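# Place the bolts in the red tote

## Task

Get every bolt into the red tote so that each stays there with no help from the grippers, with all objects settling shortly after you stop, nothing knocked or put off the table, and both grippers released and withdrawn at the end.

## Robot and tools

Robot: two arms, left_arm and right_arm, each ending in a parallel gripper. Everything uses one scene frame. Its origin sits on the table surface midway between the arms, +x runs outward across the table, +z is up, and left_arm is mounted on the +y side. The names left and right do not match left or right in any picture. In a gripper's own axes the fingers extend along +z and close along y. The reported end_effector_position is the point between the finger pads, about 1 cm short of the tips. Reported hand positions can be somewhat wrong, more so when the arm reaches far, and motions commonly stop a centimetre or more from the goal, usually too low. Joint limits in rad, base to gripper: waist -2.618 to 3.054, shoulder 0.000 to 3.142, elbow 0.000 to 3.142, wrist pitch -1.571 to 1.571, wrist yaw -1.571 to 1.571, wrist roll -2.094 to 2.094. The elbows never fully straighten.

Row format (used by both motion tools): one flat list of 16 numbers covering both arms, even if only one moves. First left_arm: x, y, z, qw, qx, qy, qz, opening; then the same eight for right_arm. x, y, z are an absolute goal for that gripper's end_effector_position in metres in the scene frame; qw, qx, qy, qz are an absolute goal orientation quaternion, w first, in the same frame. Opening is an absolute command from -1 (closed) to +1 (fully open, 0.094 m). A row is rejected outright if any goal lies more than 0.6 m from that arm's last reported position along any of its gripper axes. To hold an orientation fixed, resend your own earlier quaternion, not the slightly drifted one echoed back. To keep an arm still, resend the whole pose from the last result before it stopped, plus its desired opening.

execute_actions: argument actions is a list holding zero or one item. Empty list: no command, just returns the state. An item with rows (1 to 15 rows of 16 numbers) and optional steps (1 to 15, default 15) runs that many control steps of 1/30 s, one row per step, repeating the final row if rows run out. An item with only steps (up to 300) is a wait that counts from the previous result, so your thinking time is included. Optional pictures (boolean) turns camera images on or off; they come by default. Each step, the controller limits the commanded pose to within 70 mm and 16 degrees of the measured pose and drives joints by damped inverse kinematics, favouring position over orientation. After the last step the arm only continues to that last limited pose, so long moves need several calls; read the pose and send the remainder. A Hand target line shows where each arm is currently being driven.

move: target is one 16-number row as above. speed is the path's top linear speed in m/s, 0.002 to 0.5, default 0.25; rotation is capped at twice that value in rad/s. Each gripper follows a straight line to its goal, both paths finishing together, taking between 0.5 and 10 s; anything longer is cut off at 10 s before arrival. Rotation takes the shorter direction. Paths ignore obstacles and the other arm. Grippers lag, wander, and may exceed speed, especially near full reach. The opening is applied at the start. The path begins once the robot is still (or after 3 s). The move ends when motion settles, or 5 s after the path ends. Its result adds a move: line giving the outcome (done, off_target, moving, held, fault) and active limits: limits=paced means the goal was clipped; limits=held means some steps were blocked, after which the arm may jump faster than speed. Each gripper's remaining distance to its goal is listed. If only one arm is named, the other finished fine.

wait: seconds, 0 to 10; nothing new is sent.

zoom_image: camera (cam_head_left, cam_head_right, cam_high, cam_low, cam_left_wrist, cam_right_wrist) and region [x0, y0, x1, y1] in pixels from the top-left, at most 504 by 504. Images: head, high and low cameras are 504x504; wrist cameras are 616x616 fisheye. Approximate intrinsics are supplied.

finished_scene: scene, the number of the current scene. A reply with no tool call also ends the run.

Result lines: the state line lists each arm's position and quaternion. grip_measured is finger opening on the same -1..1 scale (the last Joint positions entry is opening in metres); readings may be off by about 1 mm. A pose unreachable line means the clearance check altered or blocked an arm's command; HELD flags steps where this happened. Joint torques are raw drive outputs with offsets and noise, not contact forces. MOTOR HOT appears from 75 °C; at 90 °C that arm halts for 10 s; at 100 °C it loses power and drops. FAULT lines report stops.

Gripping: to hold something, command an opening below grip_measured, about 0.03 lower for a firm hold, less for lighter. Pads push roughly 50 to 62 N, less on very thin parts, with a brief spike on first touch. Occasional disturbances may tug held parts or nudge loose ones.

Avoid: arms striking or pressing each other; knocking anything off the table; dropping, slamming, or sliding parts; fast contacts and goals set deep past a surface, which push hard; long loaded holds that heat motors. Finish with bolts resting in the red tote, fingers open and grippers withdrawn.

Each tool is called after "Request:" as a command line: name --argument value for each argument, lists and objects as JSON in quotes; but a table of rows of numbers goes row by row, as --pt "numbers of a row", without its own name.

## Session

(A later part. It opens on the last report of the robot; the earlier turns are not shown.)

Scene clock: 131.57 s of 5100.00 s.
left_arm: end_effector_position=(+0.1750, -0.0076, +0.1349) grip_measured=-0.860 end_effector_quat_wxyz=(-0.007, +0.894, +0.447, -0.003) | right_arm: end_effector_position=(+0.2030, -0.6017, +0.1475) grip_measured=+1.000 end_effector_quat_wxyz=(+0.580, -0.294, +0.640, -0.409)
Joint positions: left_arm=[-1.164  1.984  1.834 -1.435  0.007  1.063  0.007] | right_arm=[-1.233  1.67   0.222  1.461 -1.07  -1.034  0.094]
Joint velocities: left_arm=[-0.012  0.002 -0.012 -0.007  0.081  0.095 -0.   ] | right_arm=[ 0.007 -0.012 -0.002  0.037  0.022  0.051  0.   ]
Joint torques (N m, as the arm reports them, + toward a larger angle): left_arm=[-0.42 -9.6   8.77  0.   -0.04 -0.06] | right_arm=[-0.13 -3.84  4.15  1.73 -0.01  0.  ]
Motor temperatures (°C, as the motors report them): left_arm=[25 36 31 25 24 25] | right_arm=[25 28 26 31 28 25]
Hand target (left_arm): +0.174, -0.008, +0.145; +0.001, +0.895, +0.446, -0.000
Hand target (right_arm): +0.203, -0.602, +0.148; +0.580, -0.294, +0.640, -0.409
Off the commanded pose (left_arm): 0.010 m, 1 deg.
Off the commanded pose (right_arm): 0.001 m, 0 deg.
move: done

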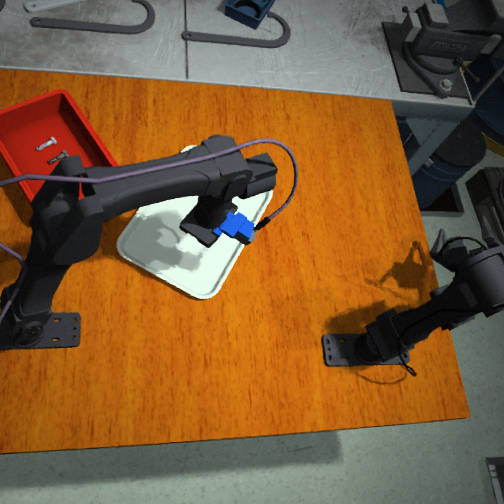

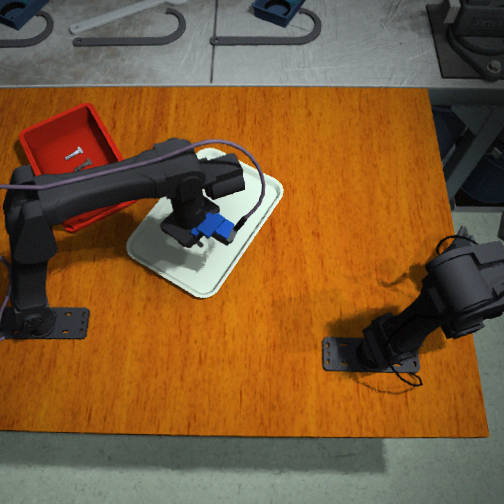

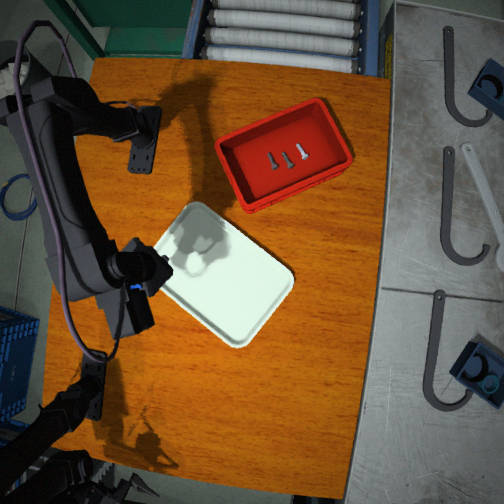

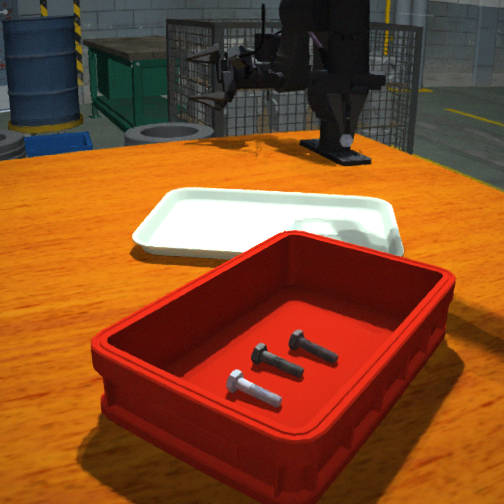

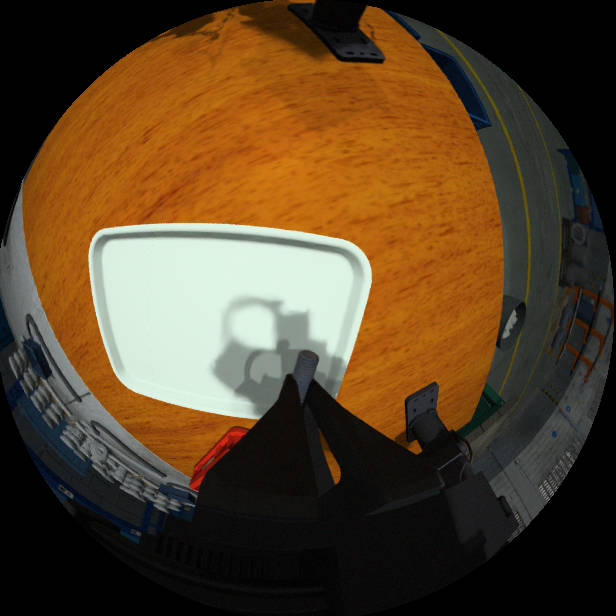

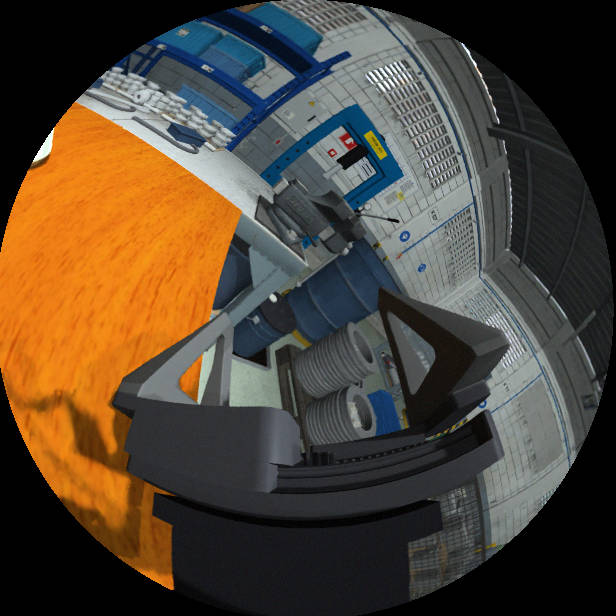

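Request:
move --target '[0.362,0.275,0.145,0,0.5,0.866,0,-0.885,0.203,-0.602,0.148,0.58,-0.294,0.64,-0.409,1]'

Request:
move --target '[0.362,0.275,0.027,0,0.5,0.866,0,-0.885,0.203,-0.602,0.148,0.58,-0.294,0.64,-0.409,1]' --speed 0.1

Request:
move --target '[0.362,0.275,0.027,0,0.5,0.866,0,-0.5,0.203,-0.602,0.148,0.58,-0.294,0.64,-0.409,1]'

Request:
move --target '[0.362,0.275,0.145,0,0.5,0.866,0,-0.5,0.203,-0.602,0.148,0.58,-0.294,0.64,-0.409,1]'

Request:
move --target '[0.2,0.3,0.19,0,0.669,0.743,0,-0.5,0.203,-0.602,0.148,0.58,-0.294,0.64,-0.409,1]'

Scene clock: 141.37 s of 5100.00 s.
left_arm: end_effector_position=(+0.3574, +0.2795, +0.1395) grip_measured=-0.860 end_effector_quat_wxyz=(-0.005, +0.503, +0.864, +0.007) | right_arm: end_effector_position=(+0.2030, -0.6017, +0.1475) grip_measured=+1.000 end_effector_quat_wxyz=(+0.580, -0.294, +0.640, -0.409)
Joint positions: left_arm=[-0.186  1.832  1.648 -1.391 -0.017  0.882  0.007] | right_arm=[-1.233  1.67   0.222  1.461 -1.07  -1.034  0.094]
Joint velocities: left_arm=[ 0.012  0.007  0.012  0.037  0.007 -0.037 -0.   ] | right_arm=[-0.007 -0.012 -0.007 -0.022  0.007  0.007  0.   ]
Joint torques (N m, as the arm reports them, + toward a larger angle): left_arm=[ 0.25 -6.83  9.38  0.08  0.   -0.03] | right_arm=[-0.06 -3.85  4.12  1.73 -0.01 -0.01]
Motor temperatures (°C, as the motors report them): left_arm=[25 36 31 25 24 25] | right_arm=[25 28 26 31 28 25]
Hand target (left_arm): +0.361, +0.280, +0.145; +0.000, +0.500, +0.866, +0.011
Hand target (right_arm): +0.203, -0.602, +0.148; +0.580, -0.294, +0.640, -0.409
Off the commanded pose (left_arm): 0.008 m, 1 deg.
Off the commanded pose (right_arm): 0.001 m, 0 deg.
After step 90, 4.07 s passed at rest.
move: done

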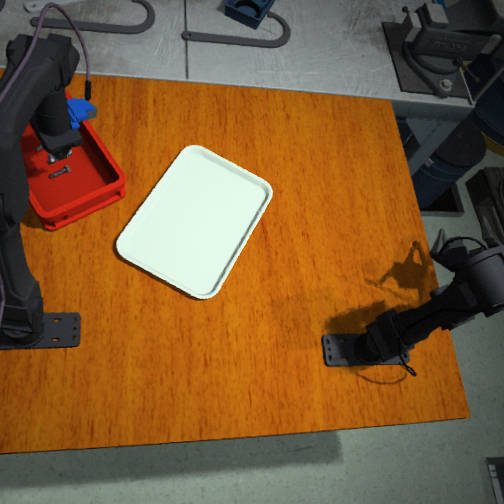

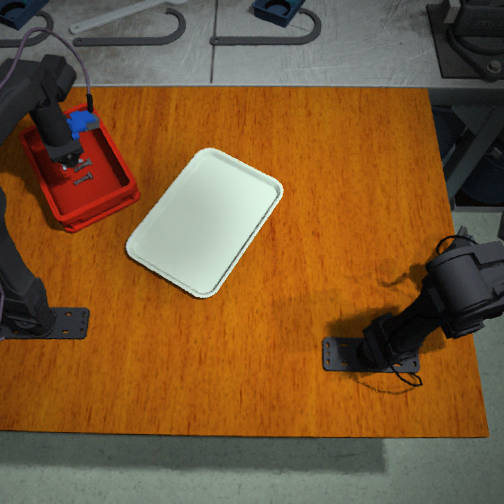

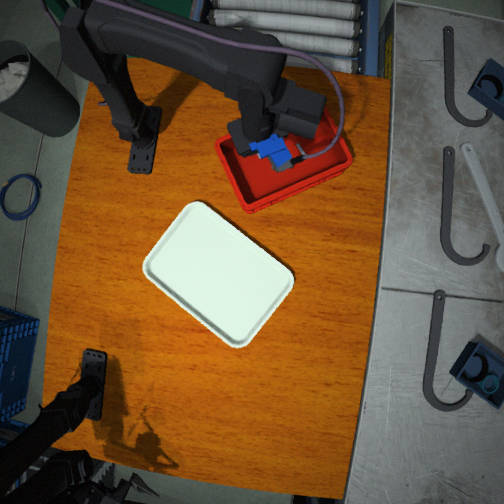

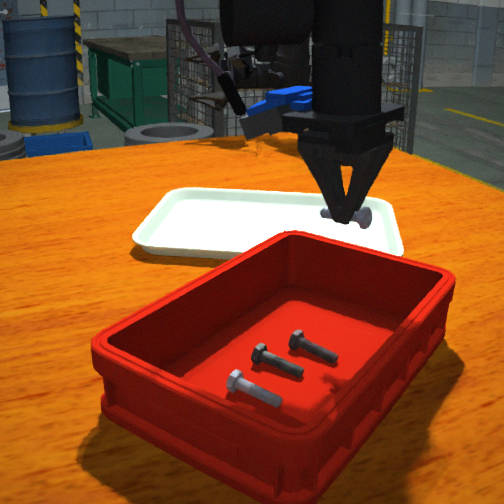

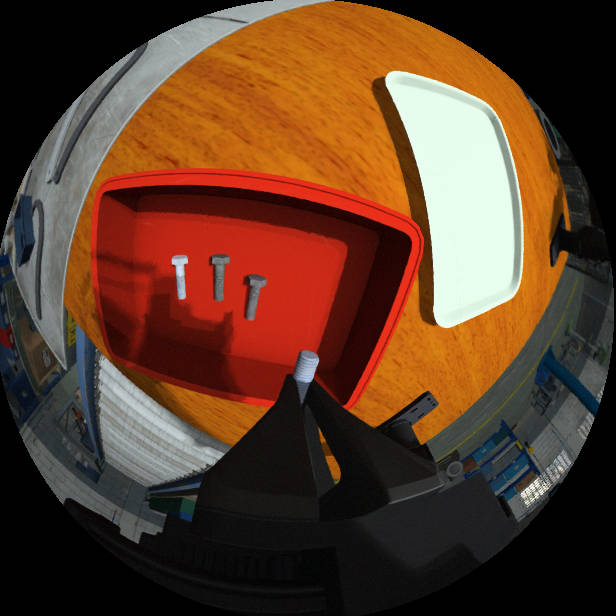

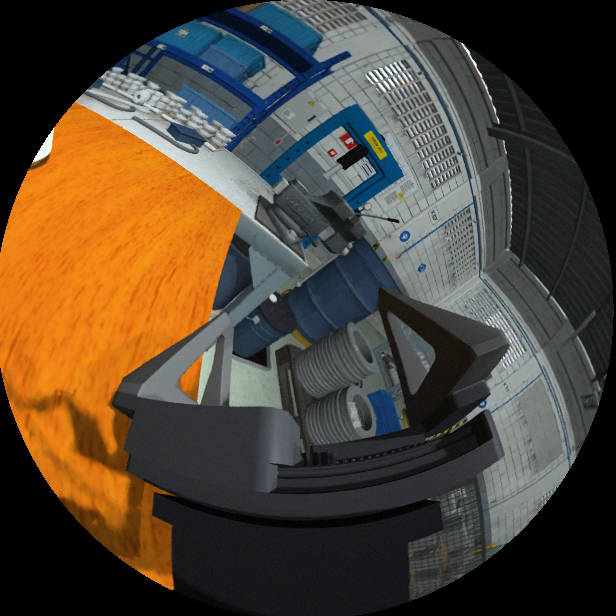

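Scene clock: 143.03 s of 5100.00 s.
left_arm: end_effector_position=(+0.3610, +0.2781, +0.0294) grip_measured=-0.860 end_effector_quat_wxyz=(-0.007, +0.501, +0.865, +0.004) | right_arm: end_effector_position=(+0.2030, -0.6017, +0.1475) grip_measured=+1.000 end_effector_quat_wxyz=(+0.580, -0.294, +0.640, -0.409)
Joint positions: left_arm=[-0.186  1.916  1.314 -0.979 -0.012  0.878  0.007] | right_arm=[-1.233  1.67   0.222  1.461 -1.07  -1.034  0.094]
Joint velocities: left_arm=[ 0.002 -0.007 -0.017  0.066  0.022 -0.066 -0.   ] | right_arm=[-0.017 -0.007 -0.007 -0.007  0.022  0.007  0.   ]
Joint torques (N m, as the arm reports them, + toward a larger angle): left_arm=[-0.3  -7.68  5.66  0.39  0.08 -0.01] | right_arm=[-0.01 -3.89  4.04  1.74 -0.02  0.  ]
Motor temperatures (°C, as the motors report them): left_arm=[25 36 31 25 24 25] | right_arm=[25 28 26 31 28 25]
Hand target (left_arm): +0.363, +0.275, +0.027; -0.000, +0.500, +0.866, -0.000
Hand target (right_arm): +0.203, -0.602, +0.148; +0.580, -0.294, +0.640, -0.409
Off the commanded pose (left_arm): 0.004 m, 1 deg.
Off the commanded pose (right_arm): 0.001 m, 0 deg.
move: done

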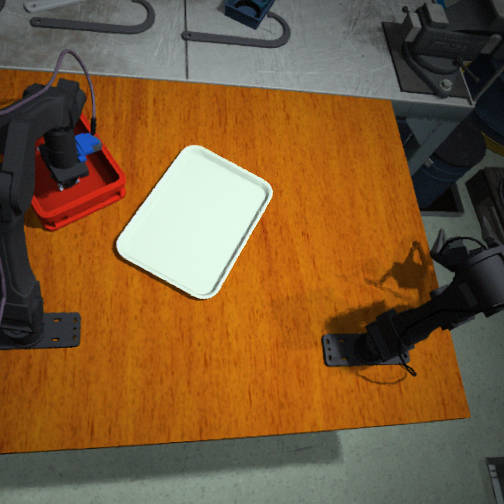

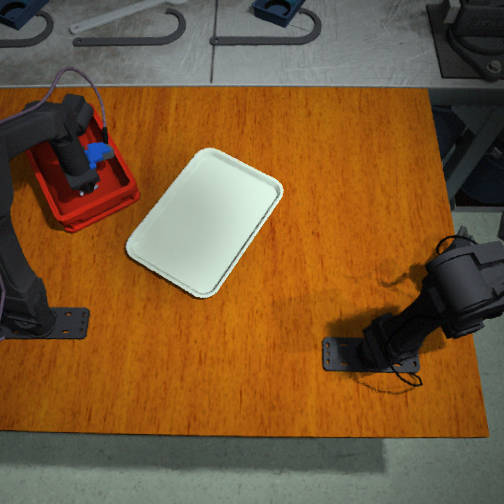

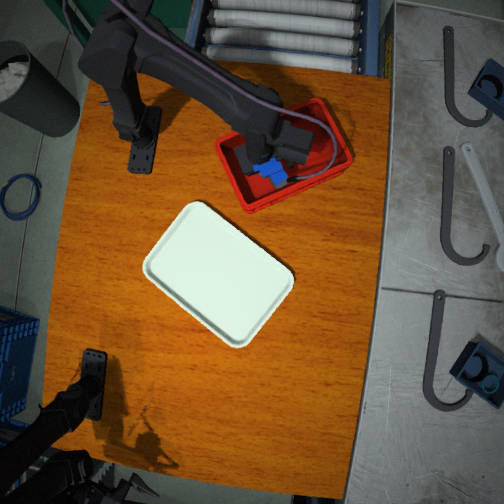

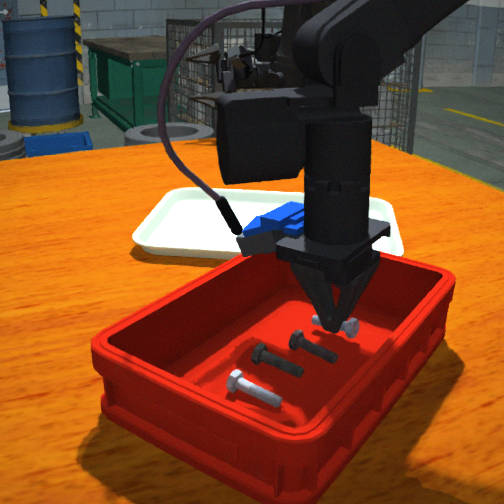

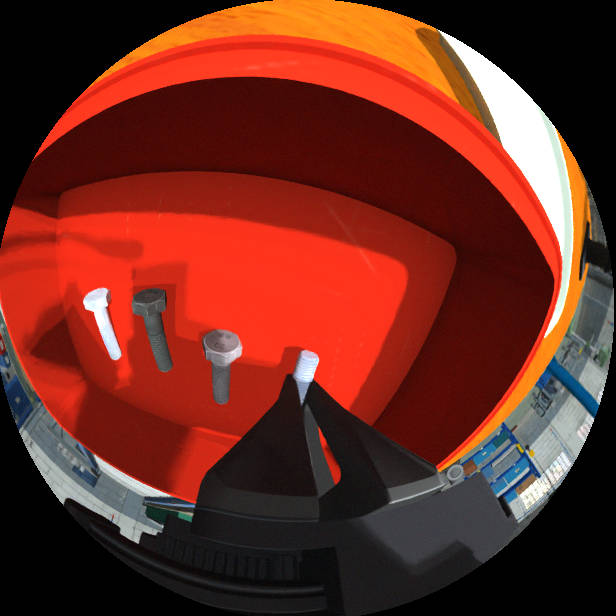

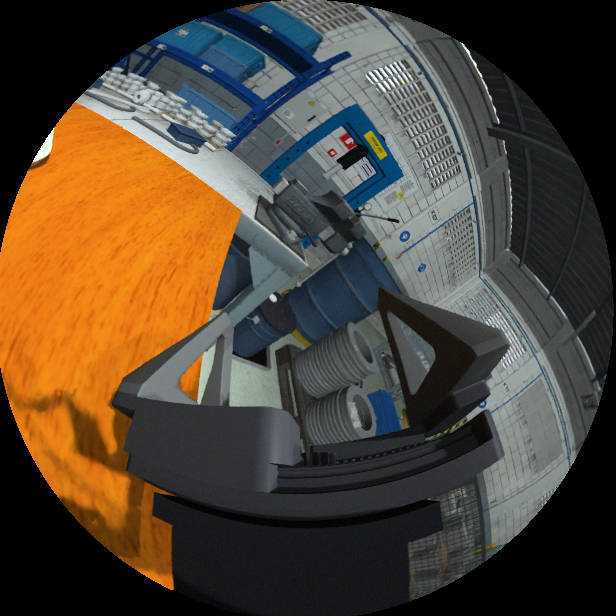

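Scene clock: 143.73 s of 5100.00 s.
left_arm: end_effector_position=(+0.3614, +0.2780, +0.0294) grip_measured=-0.503 end_effector_quat_wxyz=(-0.006, +0.501, +0.865, +0.004) | right_arm: end_effector_position=(+0.2030, -0.6017, +0.1475) grip_measured=+1.000 end_effector_quat_wxyz=(+0.580, -0.294, +0.640, -0.409)
Joint positions: left_arm=[-0.186  1.916  1.314 -0.977 -0.012  0.878  0.023] | right_arm=[-1.233  1.67   0.222  1.461 -1.07  -1.034  0.094]
Joint velocities: left_arm=[-0.012 -0.002 -0.012  0.022  0.022  0.066  0.   ] | right_arm=[ 0.002 -0.007  0.002 -0.022  0.081  0.007  0.   ]
Joint torques (N m, as the arm reports them, + toward a larger angle): left_arm=[ 0.03 -8.07  5.12  0.37  0.08  0.01] | right_arm=[-0.03 -3.86  4.09  1.73 -0.02 -0.01]
Motor temperatures (°C, as the motors report them): left_arm=[25 36 31 25 24 25] | right_arm=[25 28 26 31 28 25]
Hand target (left_arm): +0.362, +0.275, +0.027; -0.000, +0.500, +0.866, -0.000
Hand target (right_arm): +0.203, -0.602, +0.148; +0.580, -0.294, +0.640, -0.409
Off the commanded pose (left_arm): 0.004 m, 1 deg.
Off the commanded pose (right_arm): 0.001 m, 0 deg.
move: done

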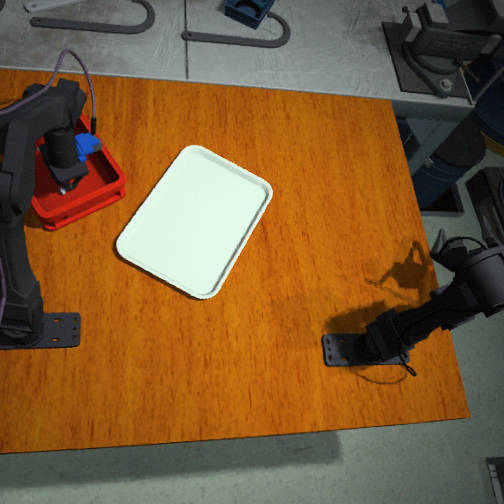

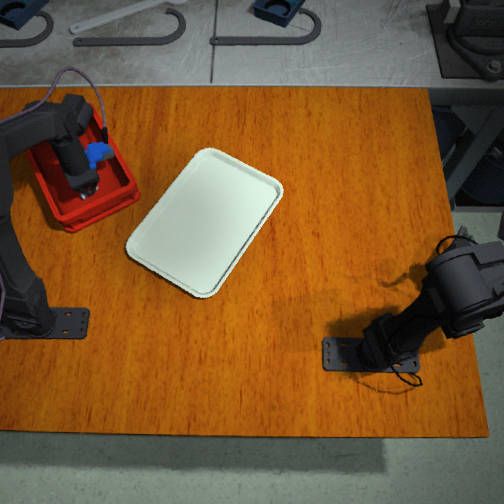

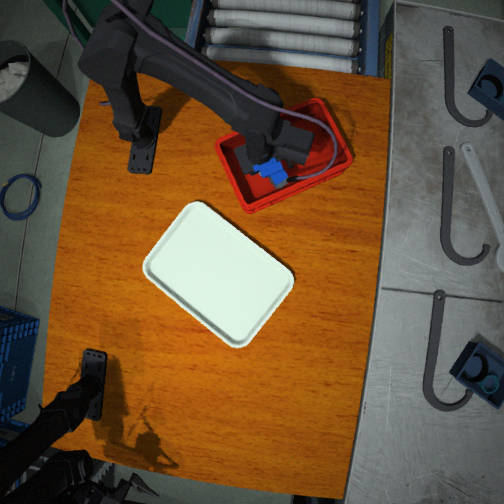

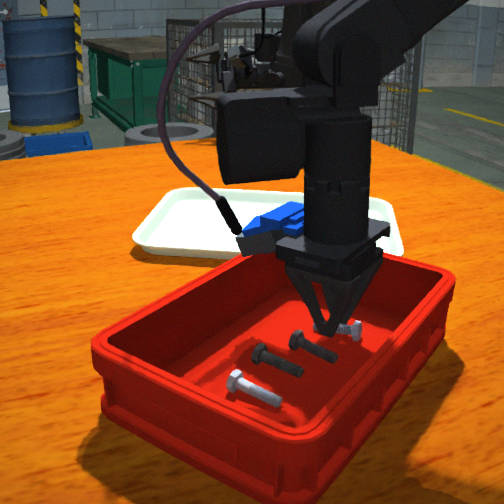

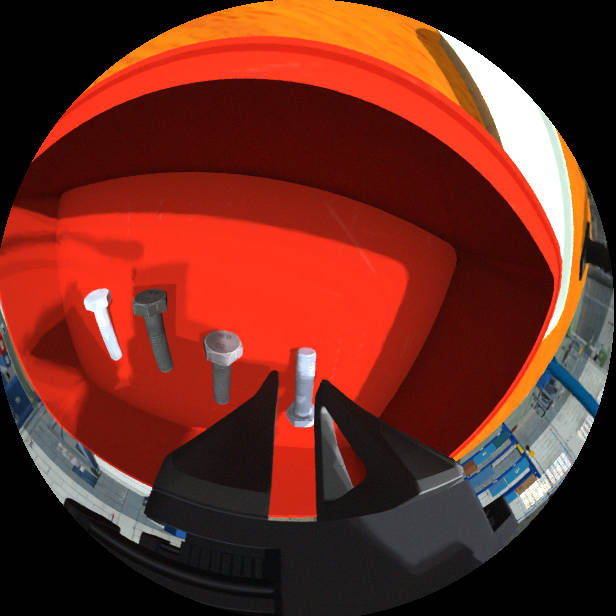

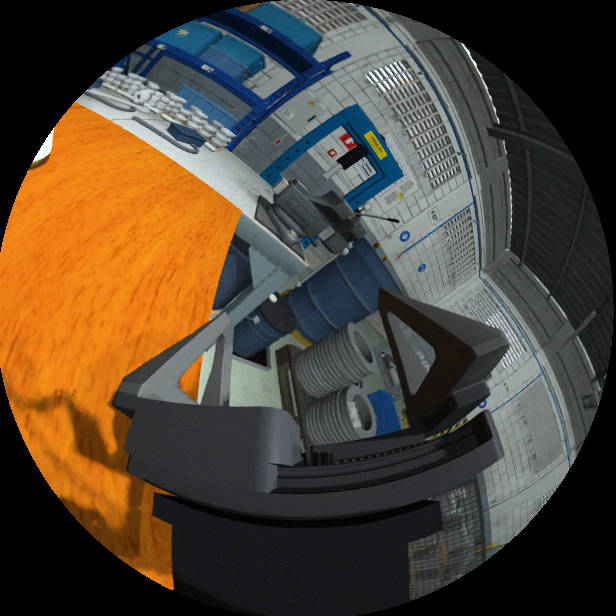

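Scene clock: 144.93 s of 5100.00 s.
left_arm: end_effector_position=(+0.3616, +0.2780, +0.1354) grip_measured=-0.503 end_effector_quat_wxyz=(-0.008, +0.501, +0.865, +0.004) | right_arm: end_effector_position=(+0.2030, -0.6017, +0.1475) grip_measured=+1.000 end_effector_quat_wxyz=(+0.580, -0.294, +0.640, -0.409)
Joint positions: left_arm=[-0.186  1.858  1.665 -1.391 -0.012  0.878  0.023] | right_arm=[-1.233  1.67   0.222  1.461 -1.07  -1.034  0.094]
Joint velocities: left_arm=[-0.007 -0.007 -0.017  0.007  0.007  0.066 -0.   ] | right_arm=[-0.002  0.007 -0.007 -0.037 -0.066 -0.066  0.   ]
Joint torques (N m, as the arm reports them, + toward a larger angle): left_arm=[-0.15 -8.51  9.03  0.04  0.06 -0.03] | right_arm=[-0.07 -3.85  4.14  1.73 -0.01 -0.01]
Motor temperatures (°C, as the motors report them): left_arm=[25 36 31 25 24 25] | right_arm=[25 28 26 31 28 25]
Hand target (left_arm): +0.361, +0.275, +0.145; +0.000, +0.500, +0.866, +0.000
Hand target (right_arm): +0.203, -0.602, +0.148; +0.580, -0.294, +0.640, -0.409
Off the commanded pose (left_arm): 0.010 m, 1 deg.
Off the commanded pose (right_arm): 0.001 m, 0 deg.
move: done

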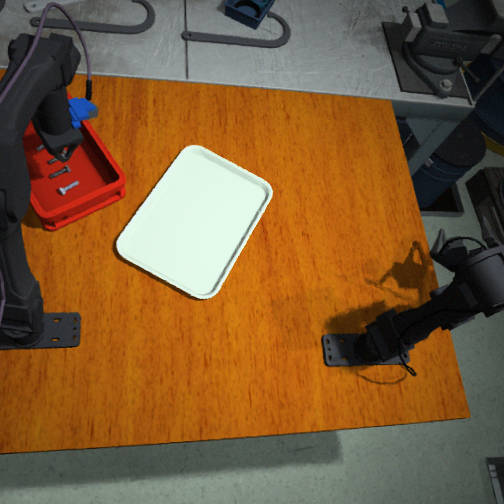

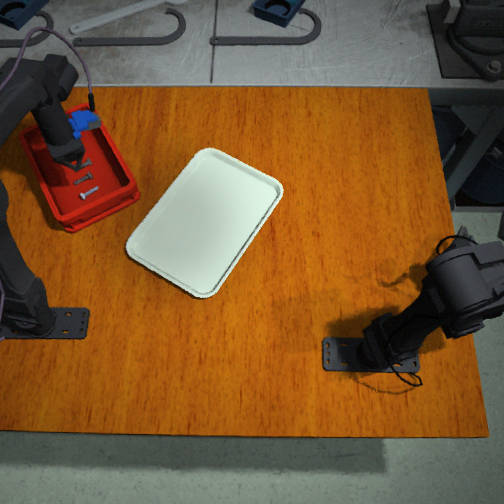

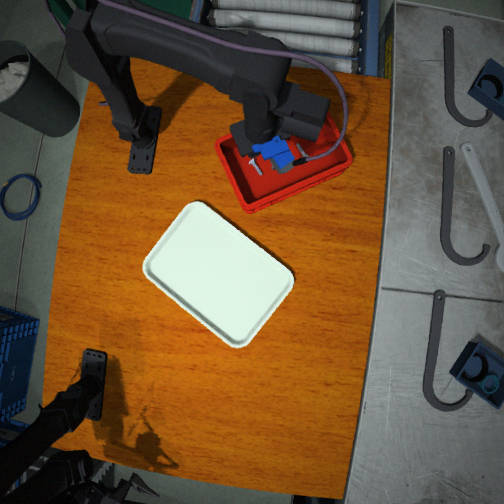

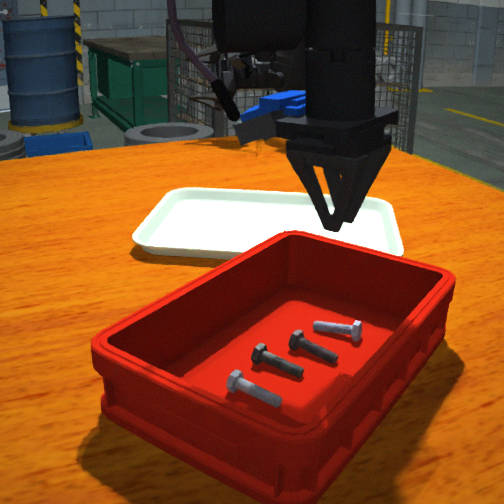

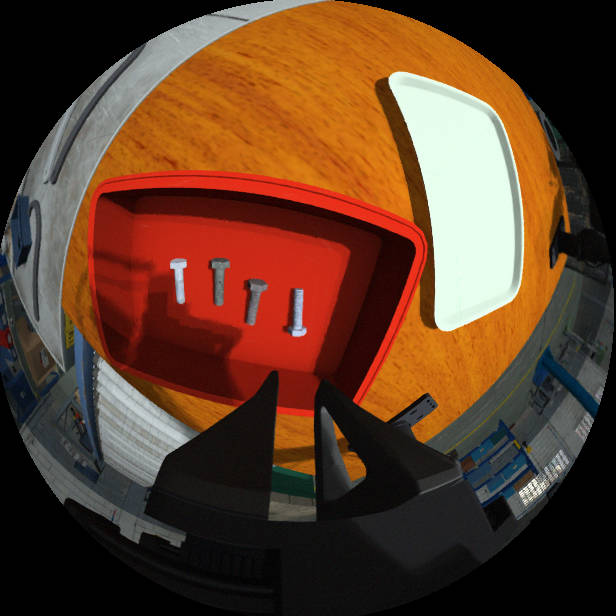

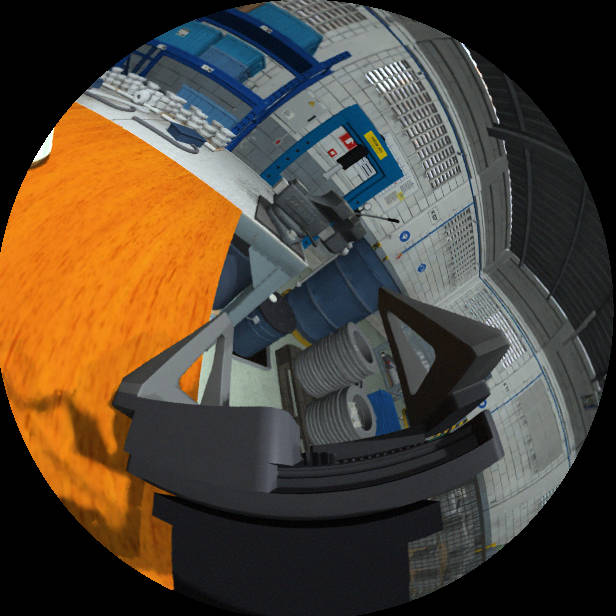

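Scene clock: 146.30 s of 5100.00 s.
left_arm: end_effector_position=(+0.2072, +0.3016, +0.1871) grip_measured=-0.503 end_effector_quat_wxyz=(+0.024, +0.662, +0.749, +0.022) | right_arm: end_effector_position=(+0.2030, -0.6017, +0.1475) grip_measured=+1.000 end_effector_quat_wxyz=(+0.580, -0.294, +0.640, -0.409)
Joint positions: left_arm=[-0.203  1.217  1.253 -1.543 -0.012  1.259  0.023] | right_arm=[-1.233  1.67   0.222  1.461 -1.07  -1.034  0.094]
Joint velocities: left_arm=[ 0.007 -0.002  0.012 -0.007  0.066  0.022  0.   ] | right_arm=[-0.007 -0.007 -0.007 -0.007 -0.081 -0.007  0.   ]
Joint torques (N m, as the arm reports them, + toward a larger angle): left_arm=[-0.55 -3.76  5.66  0.22  0.11  0.06] | right_arm=[-0.06 -3.86  4.03  1.72 -0.03 -0.01]
Motor temperatures (°C, as the motors report them): left_arm=[25 36 31 25 24 25] | right_arm=[25 28 26 31 28 25]
Hand target (left_arm): +0.200, +0.299, +0.188; +0.027, +0.669, +0.743, +0.016
Hand target (right_arm): +0.203, -0.602, +0.148; +0.580, -0.294, +0.640, -0.409
Off the commanded pose (left_arm): 0.008 m, 4 deg.
Off the commanded pose (right_arm): 0.001 m, 0 deg.
joint sent to its limit (left arm) — the command would take joint 4 (wrist pitch) past its lower limit, so that joint was sent only as far as its limit.
move: off_target (left_arm)

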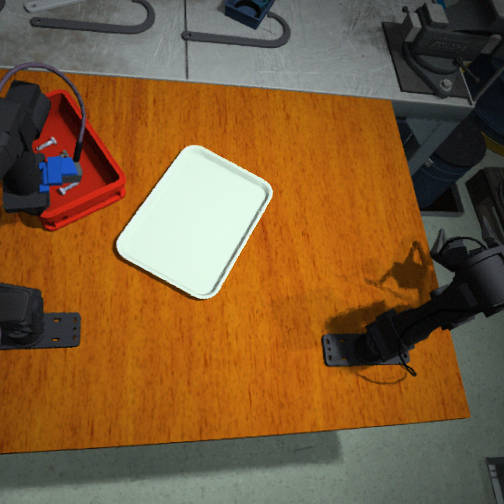

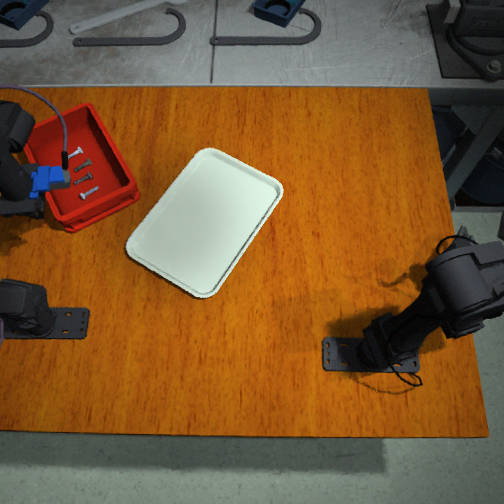

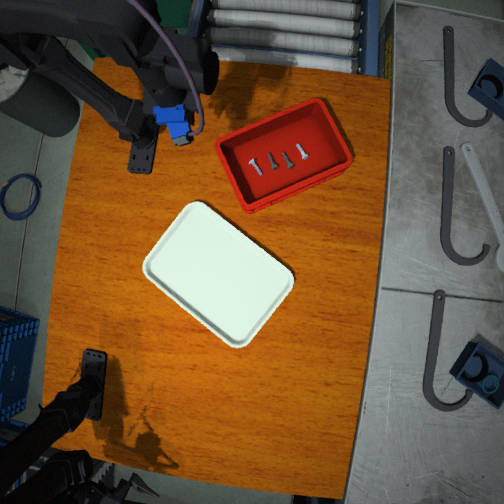

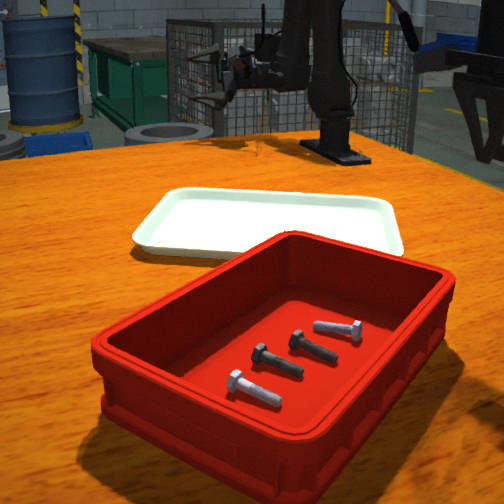

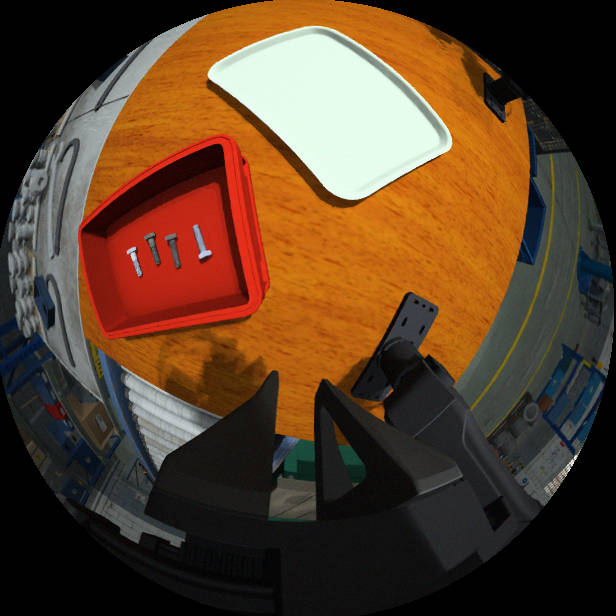

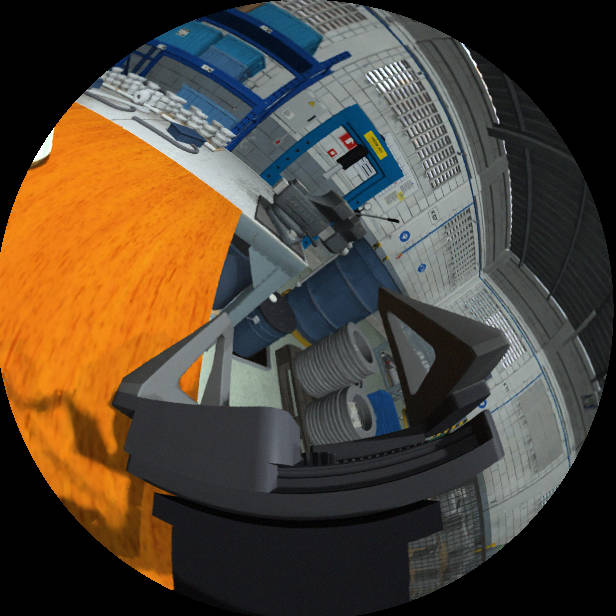

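Request:
finished_scene --scene 2

The scene is finished: the task was done.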